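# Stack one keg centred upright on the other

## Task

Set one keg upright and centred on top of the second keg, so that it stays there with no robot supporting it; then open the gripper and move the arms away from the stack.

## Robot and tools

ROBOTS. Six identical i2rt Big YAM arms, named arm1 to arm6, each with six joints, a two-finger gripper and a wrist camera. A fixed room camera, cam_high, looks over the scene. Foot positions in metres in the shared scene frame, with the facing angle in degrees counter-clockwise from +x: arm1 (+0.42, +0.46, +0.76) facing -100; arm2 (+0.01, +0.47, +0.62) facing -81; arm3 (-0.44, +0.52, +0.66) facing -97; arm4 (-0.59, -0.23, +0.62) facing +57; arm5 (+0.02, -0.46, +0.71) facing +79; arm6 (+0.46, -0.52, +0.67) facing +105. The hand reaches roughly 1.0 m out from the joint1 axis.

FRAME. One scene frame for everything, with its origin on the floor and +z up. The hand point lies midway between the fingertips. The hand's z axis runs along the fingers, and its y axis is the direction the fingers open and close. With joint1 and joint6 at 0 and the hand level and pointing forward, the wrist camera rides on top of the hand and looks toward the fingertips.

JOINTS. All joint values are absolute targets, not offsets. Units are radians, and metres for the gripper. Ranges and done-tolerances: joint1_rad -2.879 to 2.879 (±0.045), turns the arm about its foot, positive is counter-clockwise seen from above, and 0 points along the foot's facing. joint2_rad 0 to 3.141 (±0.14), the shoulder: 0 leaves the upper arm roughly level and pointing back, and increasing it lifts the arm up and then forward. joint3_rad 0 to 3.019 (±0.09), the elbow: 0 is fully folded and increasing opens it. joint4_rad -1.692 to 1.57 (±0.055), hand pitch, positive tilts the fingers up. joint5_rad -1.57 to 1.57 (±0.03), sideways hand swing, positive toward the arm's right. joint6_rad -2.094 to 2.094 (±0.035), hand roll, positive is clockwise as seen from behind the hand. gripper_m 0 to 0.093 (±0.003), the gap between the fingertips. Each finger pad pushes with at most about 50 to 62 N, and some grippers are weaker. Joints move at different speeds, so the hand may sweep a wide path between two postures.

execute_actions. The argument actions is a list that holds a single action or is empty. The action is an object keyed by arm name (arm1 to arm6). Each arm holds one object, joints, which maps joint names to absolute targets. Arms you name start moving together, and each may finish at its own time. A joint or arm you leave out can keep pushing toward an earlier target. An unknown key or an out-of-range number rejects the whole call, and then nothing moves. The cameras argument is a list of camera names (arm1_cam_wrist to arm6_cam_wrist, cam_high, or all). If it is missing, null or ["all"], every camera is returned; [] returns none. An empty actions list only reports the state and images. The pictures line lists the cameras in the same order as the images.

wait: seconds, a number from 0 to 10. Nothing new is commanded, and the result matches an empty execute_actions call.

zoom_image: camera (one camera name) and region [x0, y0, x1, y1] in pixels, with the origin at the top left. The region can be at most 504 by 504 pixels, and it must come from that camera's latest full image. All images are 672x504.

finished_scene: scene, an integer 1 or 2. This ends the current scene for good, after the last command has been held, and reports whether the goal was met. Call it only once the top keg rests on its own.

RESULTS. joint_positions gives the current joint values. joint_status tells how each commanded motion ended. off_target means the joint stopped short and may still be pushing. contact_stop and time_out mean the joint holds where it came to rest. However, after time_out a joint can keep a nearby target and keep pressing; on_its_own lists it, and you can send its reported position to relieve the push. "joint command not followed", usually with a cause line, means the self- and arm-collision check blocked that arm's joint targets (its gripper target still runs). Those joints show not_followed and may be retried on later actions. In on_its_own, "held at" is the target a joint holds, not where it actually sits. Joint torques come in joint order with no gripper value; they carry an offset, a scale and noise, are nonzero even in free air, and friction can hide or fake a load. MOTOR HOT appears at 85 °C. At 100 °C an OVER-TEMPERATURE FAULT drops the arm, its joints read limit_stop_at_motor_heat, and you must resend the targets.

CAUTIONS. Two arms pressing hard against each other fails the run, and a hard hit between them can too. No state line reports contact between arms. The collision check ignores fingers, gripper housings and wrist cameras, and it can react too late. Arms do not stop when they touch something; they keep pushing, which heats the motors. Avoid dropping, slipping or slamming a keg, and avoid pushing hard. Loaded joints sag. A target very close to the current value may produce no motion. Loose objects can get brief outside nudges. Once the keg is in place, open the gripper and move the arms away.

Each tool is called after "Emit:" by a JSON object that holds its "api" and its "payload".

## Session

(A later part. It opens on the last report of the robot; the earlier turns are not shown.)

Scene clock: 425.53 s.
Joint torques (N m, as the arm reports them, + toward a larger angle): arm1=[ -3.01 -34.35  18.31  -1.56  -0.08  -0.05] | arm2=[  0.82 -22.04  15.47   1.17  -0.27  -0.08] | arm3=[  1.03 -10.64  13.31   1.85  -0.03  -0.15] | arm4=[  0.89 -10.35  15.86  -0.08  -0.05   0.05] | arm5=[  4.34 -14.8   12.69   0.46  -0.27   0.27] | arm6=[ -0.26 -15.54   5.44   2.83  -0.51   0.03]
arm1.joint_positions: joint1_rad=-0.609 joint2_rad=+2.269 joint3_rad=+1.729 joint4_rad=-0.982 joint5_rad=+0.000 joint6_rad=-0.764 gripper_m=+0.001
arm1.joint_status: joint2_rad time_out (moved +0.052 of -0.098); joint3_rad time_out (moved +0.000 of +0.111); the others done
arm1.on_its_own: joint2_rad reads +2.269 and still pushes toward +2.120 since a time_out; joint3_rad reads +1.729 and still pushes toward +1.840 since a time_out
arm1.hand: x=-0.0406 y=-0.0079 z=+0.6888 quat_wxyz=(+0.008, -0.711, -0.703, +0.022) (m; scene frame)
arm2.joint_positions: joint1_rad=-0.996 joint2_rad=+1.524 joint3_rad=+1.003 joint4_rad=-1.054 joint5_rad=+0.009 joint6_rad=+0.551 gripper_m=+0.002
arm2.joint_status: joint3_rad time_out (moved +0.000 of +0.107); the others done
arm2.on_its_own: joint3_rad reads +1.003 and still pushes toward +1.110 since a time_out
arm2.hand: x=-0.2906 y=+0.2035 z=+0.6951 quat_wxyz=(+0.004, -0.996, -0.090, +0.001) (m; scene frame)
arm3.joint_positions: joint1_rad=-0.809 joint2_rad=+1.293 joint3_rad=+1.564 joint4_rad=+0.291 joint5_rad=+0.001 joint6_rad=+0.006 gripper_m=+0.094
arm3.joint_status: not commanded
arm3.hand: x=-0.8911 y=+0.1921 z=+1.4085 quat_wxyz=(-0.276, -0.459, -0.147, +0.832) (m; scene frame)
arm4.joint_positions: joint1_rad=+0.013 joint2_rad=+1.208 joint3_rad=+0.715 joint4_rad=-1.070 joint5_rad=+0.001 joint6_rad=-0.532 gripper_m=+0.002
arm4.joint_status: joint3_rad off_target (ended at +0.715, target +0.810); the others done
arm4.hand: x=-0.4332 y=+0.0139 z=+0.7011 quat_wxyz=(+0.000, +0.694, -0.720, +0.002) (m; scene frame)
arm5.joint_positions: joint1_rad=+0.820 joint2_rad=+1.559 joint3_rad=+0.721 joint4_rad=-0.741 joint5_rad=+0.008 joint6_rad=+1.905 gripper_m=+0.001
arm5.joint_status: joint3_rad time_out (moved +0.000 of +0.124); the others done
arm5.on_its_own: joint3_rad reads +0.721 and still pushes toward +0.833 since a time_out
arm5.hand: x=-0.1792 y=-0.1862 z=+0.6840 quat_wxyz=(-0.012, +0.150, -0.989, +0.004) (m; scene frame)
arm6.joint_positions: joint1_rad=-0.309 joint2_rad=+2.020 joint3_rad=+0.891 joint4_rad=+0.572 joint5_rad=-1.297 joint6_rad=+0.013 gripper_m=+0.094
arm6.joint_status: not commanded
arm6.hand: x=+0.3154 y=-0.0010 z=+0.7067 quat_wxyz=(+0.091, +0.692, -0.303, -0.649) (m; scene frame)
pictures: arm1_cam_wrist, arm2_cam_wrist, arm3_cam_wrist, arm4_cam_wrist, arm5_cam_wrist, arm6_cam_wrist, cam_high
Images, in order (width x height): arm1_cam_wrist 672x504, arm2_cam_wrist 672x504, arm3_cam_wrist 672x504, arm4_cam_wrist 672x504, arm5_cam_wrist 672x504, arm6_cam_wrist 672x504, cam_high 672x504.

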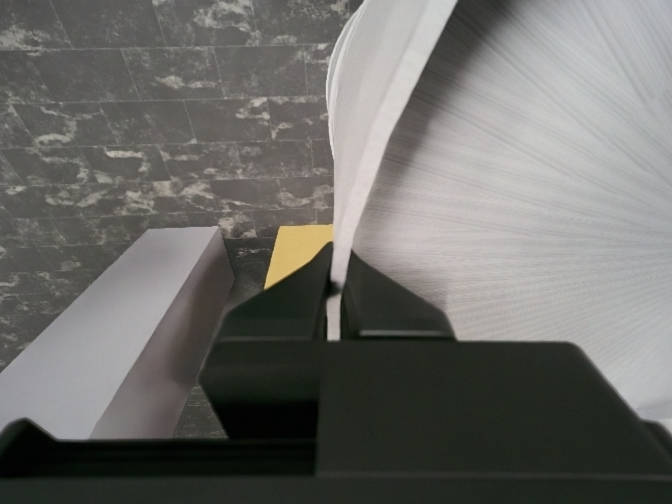

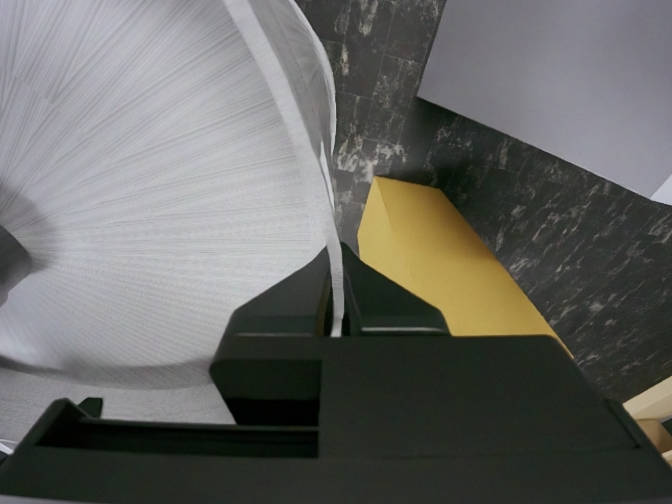

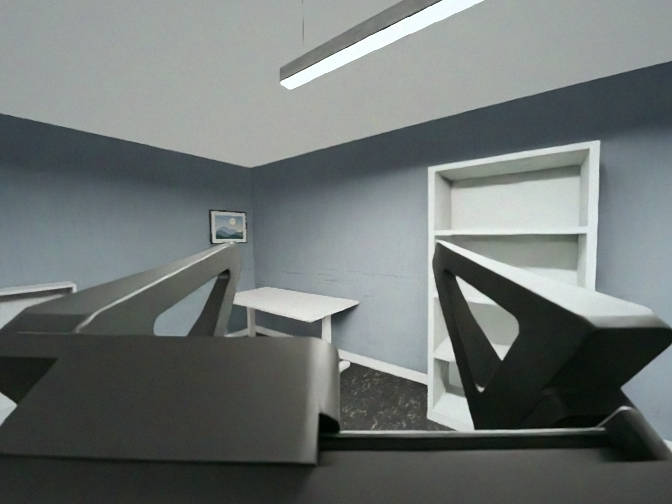

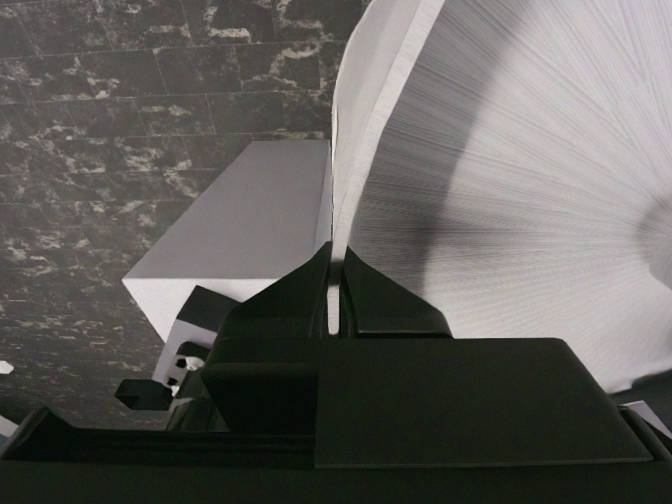

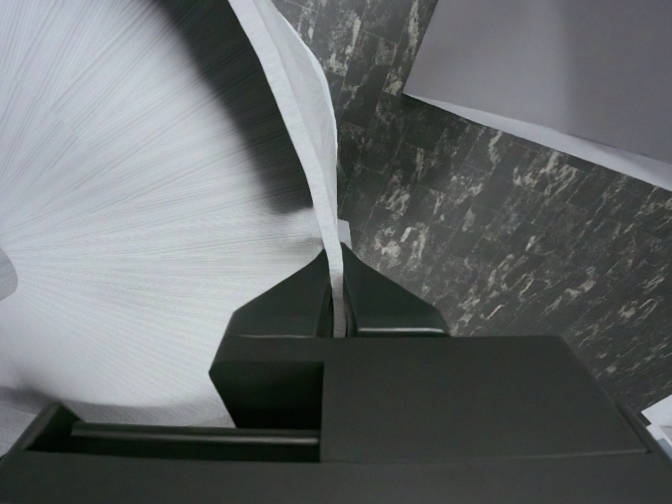

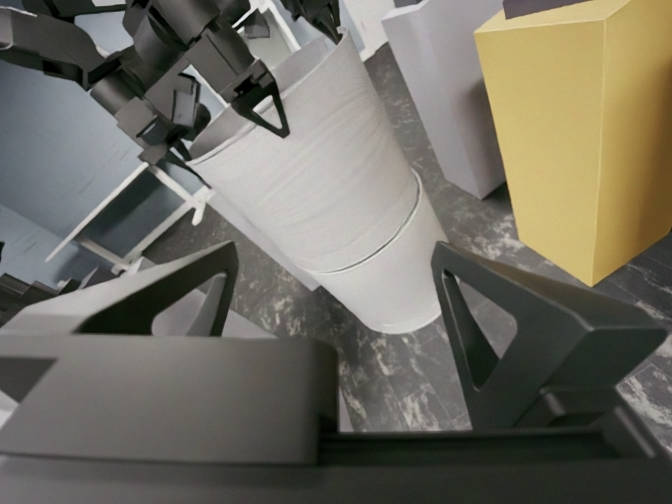

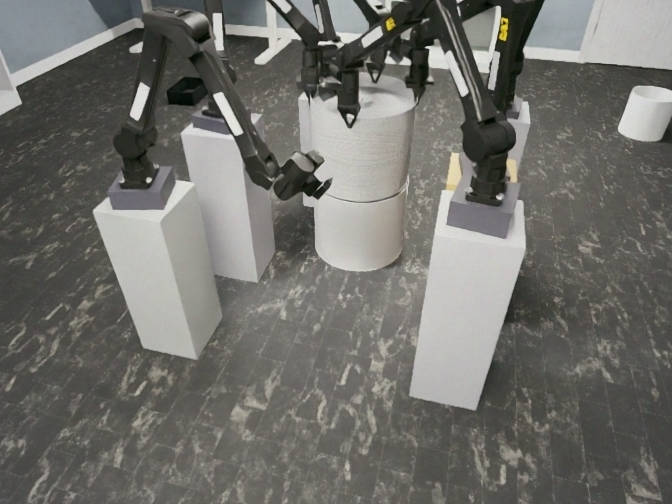

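Well aligned. Lower and ease.

Emit:
{"api": "execute_actions", "payload": {"actions": [{"arm1":{"joints":{"joint1_rad":-0.612,"joint2_rad":2.21,"joint3_rad":1.77,"joint4_rad":-0.98}},"arm2":{"joints":{"joint2_rad":1.5,"joint3_rad":1.03,"joint4_rad":-1.0}},"arm4":{"joints":{"joint2_rad":1.19,"joint3_rad":0.74,"joint4_rad":-1.03}},"arm5":{"joints":{"joint1_rad":0.82,"joint2_rad":1.55,"joint3_rad":0.77,"joint4_rad":-0.7,"joint6_rad":1.905}}}], "cameras": ["cam_high","arm6_cam_wrist","arm4_cam_wrist","arm1_cam_wrist"]}}

Scene clock: 438.77 s.
Joint torques (N m, as the arm reports them, + toward a larger angle): arm1=[ -2.42 -27.92  12.3   -0.29   0.19   0.06] | arm2=[  2.13 -18.18  10.05   1.02  -0.23   0.08] | arm3=[ 1.21 -9.49 13.28  1.8  -0.07 -0.19] | arm4=[ 0.22 -7.51 12.15  0.19 -0.13  0.02] | arm5=[  0.86 -10.26   8.76   0.69   0.08   0.06] | arm6=[ -0.24 -15.51   5.44   2.84  -0.5    0.03]
arm1.joint_positions: joint1_rad=-0.616 joint2_rad=+2.281 joint3_rad=+1.729 joint4_rad=-0.967 joint5_rad=-0.008 joint6_rad=-0.775 gripper_m=+0.001
arm1.joint_status: all done
arm1.hand: x=-0.0433 y=-0.0067 z=+0.6813 quat_wxyz=(+0.004, -0.709, -0.705, +0.023) (m; scene frame)
arm2.joint_positions: joint1_rad=-1.004 joint2_rad=+1.547 joint3_rad=+0.991 joint4_rad=-1.015 joint5_rad=+0.008 joint6_rad=+0.539 gripper_m=+0.002
arm2.joint_status: all done
arm2.hand: x=-0.2952 y=+0.2036 z=+0.6826 quat_wxyz=(+0.002, -0.996, -0.092, +0.003) (m; scene frame)
arm3.joint_positions: joint1_rad=-0.809 joint2_rad=+1.293 joint3_rad=+1.564 joint4_rad=+0.291 joint5_rad=+0.001 joint6_rad=+0.006 gripper_m=+0.094
arm3.joint_status: not commanded
arm3.hand: x=-0.8911 y=+0.1921 z=+1.4085 quat_wxyz=(-0.276, -0.459, -0.147, +0.832) (m; scene frame)
arm4.joint_positions: joint1_rad=+0.024 joint2_rad=+1.227 joint3_rad=+0.685 joint4_rad=-1.030 joint5_rad=+0.003 joint6_rad=-0.530 gripper_m=+0.002
arm4.joint_status: all done
arm4.hand: x=-0.4377 y=+0.0116 z=+0.6861 quat_wxyz=(+0.004, +0.697, -0.717, +0.004) (m; scene frame)
arm5.joint_positions: joint1_rad=+0.822 joint2_rad=+1.582 joint3_rad=+0.713 joint4_rad=-0.711 joint5_rad=+0.000 joint6_rad=+1.901 gripper_m=+0.001
arm5.joint_status: all done
arm5.hand: x=-0.1805 y=-0.1876 z=+0.6747 quat_wxyz=(-0.008, +0.153, -0.988, +0.006) (m; scene frame)
arm6.joint_positions: joint1_rad=-0.309 joint2_rad=+2.020 joint3_rad=+0.891 joint4_rad=+0.572 joint5_rad=-1.297 joint6_rad=+0.013 gripper_m=+0.094
arm6.joint_status: not commanded
arm6.hand: x=+0.3154 y=-0.0010 z=+0.7067 quat_wxyz=(+0.091, +0.692, -0.303, -0.649) (m; scene frame)
pictures: arm1_cam_wrist, arm4_cam_wrist, arm6_cam_wrist, cam_high
Images, in order (width x height): arm1_cam_wrist 672x504, arm4_cam_wrist 672x504, arm6_cam_wrist 672x504, cam_high 672x504.

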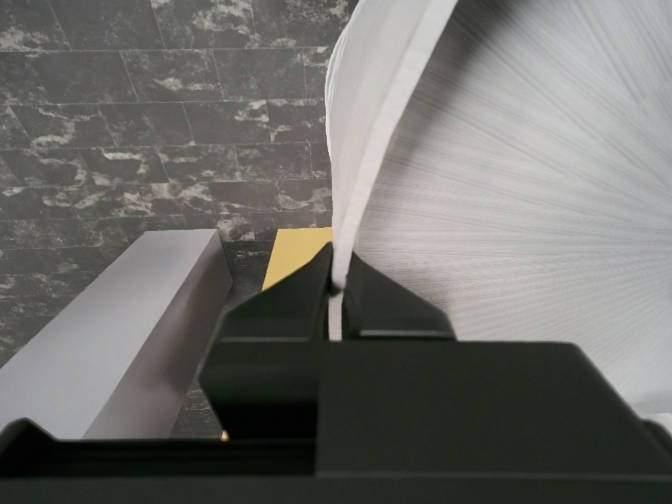

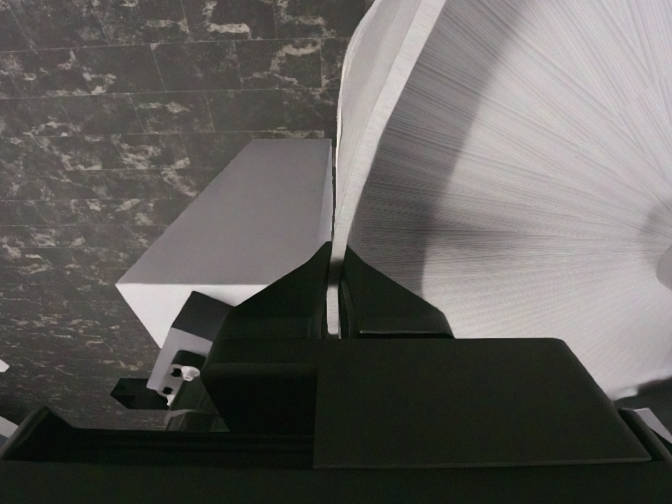

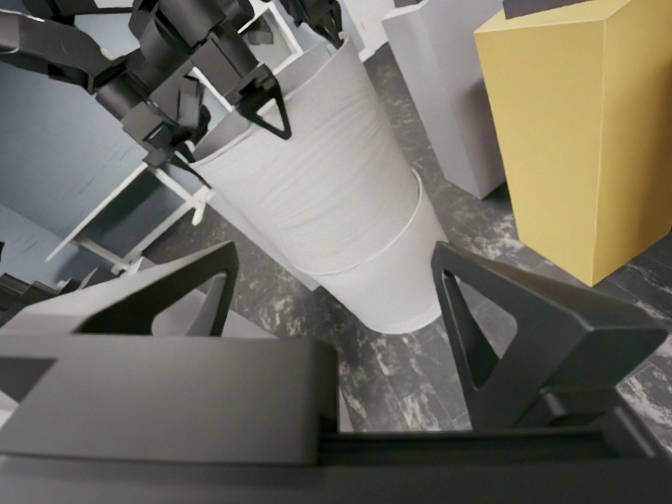

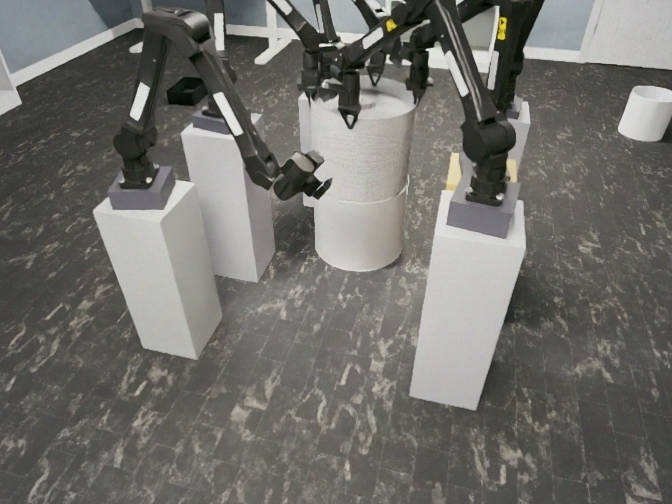

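Emit:
{"api": "execute_actions", "payload": {"actions": [{"arm1":{"joints":{"gripper_m":0.07,"joint2_rad":2.25}},"arm2":{"joints":{"gripper_m":0.07}},"arm4":{"joints":{"gripper_m":0.07}},"arm5":{"joints":{"gripper_m":0.07}}}], "cameras": []}}

Emit:
{"api": "execute_actions", "payload": {"actions": [{"arm1":{"joints":{"joint2_rad":1.9,"joint4_rad":-1.35}},"arm2":{"joints":{"joint2_rad":1.1,"joint4_rad":-1.4}},"arm4":{"joints":{"joint2_rad":0.85,"joint3_rad":0.85,"joint4_rad":-1.45}},"arm5":{"joints":{"joint2_rad":1.1,"joint4_rad":-1.15}}}], "cameras": ["cam_high","arm6_cam_wrist"]}}

Emit:
{"api": "zoom_image", "payload": {"camera": "cam_high", "region": [280,40,440,280]}}

Scene clock: 449.30 s.
Joint torques (N m, as the arm reports them, + toward a larger angle): arm1=[ -1.73 -20.73  12.28   0.04  -0.01   0.06] | arm2=[  1.7  -13.37  10.15   0.96   0.14  -0.02] | arm3=[ 2.1  -9.84 13.47  1.78 -0.02 -0.18] | arm4=[ 0.01 -5.11 11.24  0.47  0.07  0.02] | arm5=[ 0.75 -8.91  7.47  0.79  0.15  0.03] | arm6=[ -0.28 -15.55   5.44   2.83  -0.51   0.03]
arm1.joint_positions: joint1_rad=-0.616 joint2_rad=+2.239 joint3_rad=+1.735 joint4_rad=-0.972 joint5_rad=-0.002 joint6_rad=-0.775 gripper_m=+0.070
arm1.joint_status: all done
arm1.hand: x=-0.0506 y=-0.0133 z=+0.7108 quat_wxyz=(+0.007, -0.708, -0.704, +0.046) (m; scene frame)
arm2.joint_positions: joint1_rad=-1.002 joint2_rad=+1.510 joint3_rad=+0.992 joint4_rad=-1.010 joint5_rad=-0.002 joint6_rad=+0.541 gripper_m=+0.070
arm2.joint_status: all done
arm2.hand: x=-0.2965 y=+0.1991 z=+0.6973 quat_wxyz=(-0.015, -0.996, -0.091, +0.018) (m; scene frame)
arm3.joint_positions: joint1_rad=-0.809 joint2_rad=+1.293 joint3_rad=+1.564 joint4_rad=+0.291 joint5_rad=+0.001 joint6_rad=+0.006 gripper_m=+0.094
arm3.joint_status: not commanded
arm3.hand: x=-0.8911 y=+0.1921 z=+1.4085 quat_wxyz=(-0.276, -0.459, -0.147, +0.832) (m; scene frame)
arm4.joint_positions: joint1_rad=+0.023 joint2_rad=+1.200 joint3_rad=+0.697 joint4_rad=-1.034 joint5_rad=-0.002 joint6_rad=-0.530 gripper_m=+0.070
arm4.joint_status: all done
arm4.hand: x=-0.4354 y=+0.0169 z=+0.6973 quat_wxyz=(-0.012, +0.696, -0.718, -0.003) (m; scene frame)
arm5.joint_positions: joint1_rad=+0.825 joint2_rad=+1.559 joint3_rad=+0.739 joint4_rad=-0.708 joint5_rad=-0.002 joint6_rad=+1.901 gripper_m=+0.070
arm5.joint_status: all done
arm5.hand: x=-0.1924 y=-0.1743 z=+0.6885 quat_wxyz=(+0.005, +0.154, -0.988, -0.016) (m; scene frame)
arm6.joint_positions: joint1_rad=-0.309 joint2_rad=+2.020 joint3_rad=+0.891 joint4_rad=+0.572 joint5_rad=-1.297 joint6_rad=+0.013 gripper_m=+0.094
arm6.joint_status: not commanded
arm6.hand: x=+0.3154 y=-0.0010 z=+0.7067 quat_wxyz=(+0.091, +0.692, -0.303, -0.649) (m; scene frame)
pictures: none
No camera images: the call's "cameras" was empty. Leave "cameras" out to get every camera's image.

Scene clock: 450.80 s.
Joint torques (N m, as the arm reports them, + toward a larger angle): arm1=[ -1.69 -18.93  11.08  -0.01  -0.01   0.06] | arm2=[ 2.11 -5.69 11.32  0.2   0.1   0.  ] | arm3=[ 1.73 -9.74 13.1   1.87 -0.07 -0.15] | arm4=[ 0.   -0.68 11.84  0.06  0.06  0.03] | arm5=[ 0.59 -4.    9.64  0.08  0.17  0.05] | arm6=[ -0.25 -15.53   5.44   2.83  -0.51   0.03]
arm1.joint_positions: joint1_rad=-0.616 joint2_rad=+1.897 joint3_rad=+1.763 joint4_rad=-1.342 joint5_rad=-0.002 joint6_rad=-0.775 gripper_m=+0.070
arm1.joint_status: all done
arm1.hand: x=-0.0075 y=+0.0252 z=+0.9256 quat_wxyz=(+0.007, -0.708, -0.704, +0.045) (m; scene frame)
arm2.joint_positions: joint1_rad=-1.002 joint2_rad=+1.094 joint3_rad=+0.992 joint4_rad=-1.386 joint5_rad=-0.002 joint6_rad=+0.541 gripper_m=+0.070
arm2.joint_status: all done
arm2.hand: x=-0.2211 y=+0.2660 z=+0.8333 quat_wxyz=(-0.026, -0.995, -0.091, +0.033) (m; scene frame)
arm3.joint_positions: joint1_rad=-0.809 joint2_rad=+1.293 joint3_rad=+1.564 joint4_rad=+0.291 joint5_rad=+0.001 joint6_rad=+0.006 gripper_m=+0.094
arm3.joint_status: not commanded
arm3.hand: x=-0.8911 y=+0.1921 z=+1.4085 quat_wxyz=(-0.276, -0.459, -0.147, +0.832) (m; scene frame)
arm4.joint_positions: joint1_rad=+0.023 joint2_rad=+0.842 joint3_rad=+0.816 joint4_rad=-1.441 joint5_rad=-0.002 joint6_rad=-0.530 gripper_m=+0.070
arm4.joint_status: all done
arm4.hand: x=-0.4686 y=-0.0356 z=+0.8233 quat_wxyz=(-0.047, +0.696, -0.717, -0.011) (m; scene frame)
arm5.joint_positions: joint1_rad=+0.825 joint2_rad=+1.090 joint3_rad=+0.739 joint4_rad=-1.141 joint5_rad=-0.002 joint6_rad=+1.901 gripper_m=+0.070
arm5.joint_status: all done
arm5.hand: x=-0.1515 y=-0.2311 z=+0.8256 quat_wxyz=(+0.013, +0.154, -0.987, -0.033) (m; scene frame)
arm6.joint_positions: joint1_rad=-0.309 joint2_rad=+2.020 joint3_rad=+0.891 joint4_rad=+0.572 joint5_rad=-1.297 joint6_rad=+0.013 gripper_m=+0.094
arm6.joint_status: not commanded
arm6.hand: x=+0.3154 y=-0.0010 z=+0.7067 quat_wxyz=(+0.091, +0.692, -0.303, -0.649) (m; scene frame)
pictures: arm6_cam_wrist, cam_high
Images, in order (width x height): arm6_cam_wrist 672x504, cam_high 672x504.

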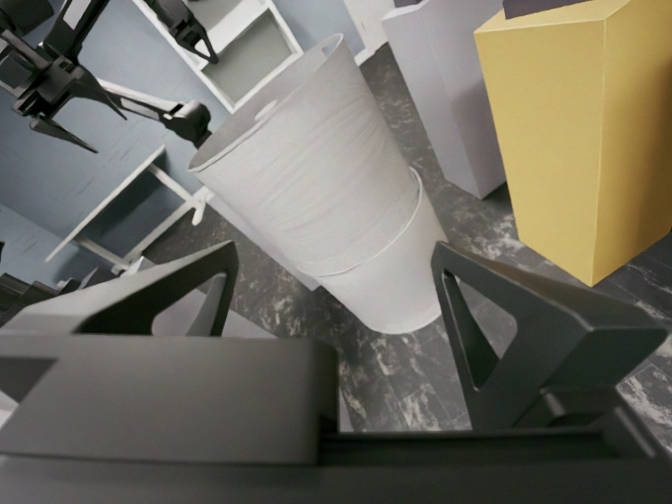

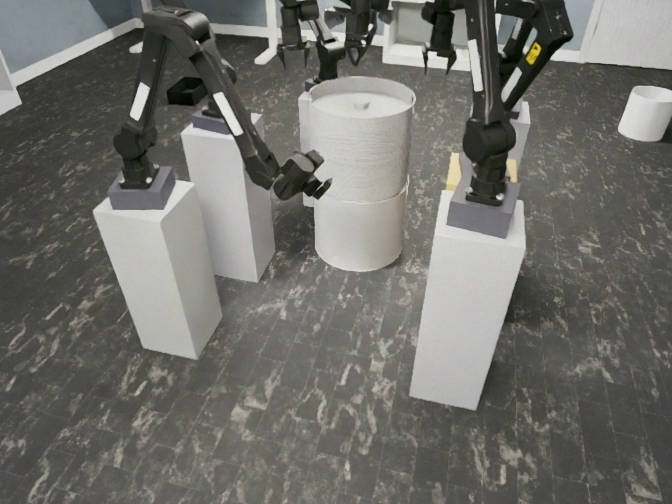

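Region (280, 40, 440, 280) of cam_high's 672x504 image, scaled by 2.100, with more detail than that image has.

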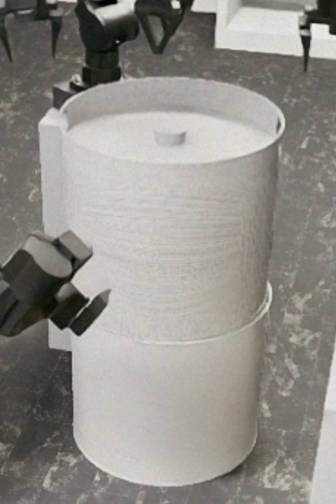

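Emit:
{"api": "finished_scene", "payload": {"scene": 1}}

The scene is finished: the task was done.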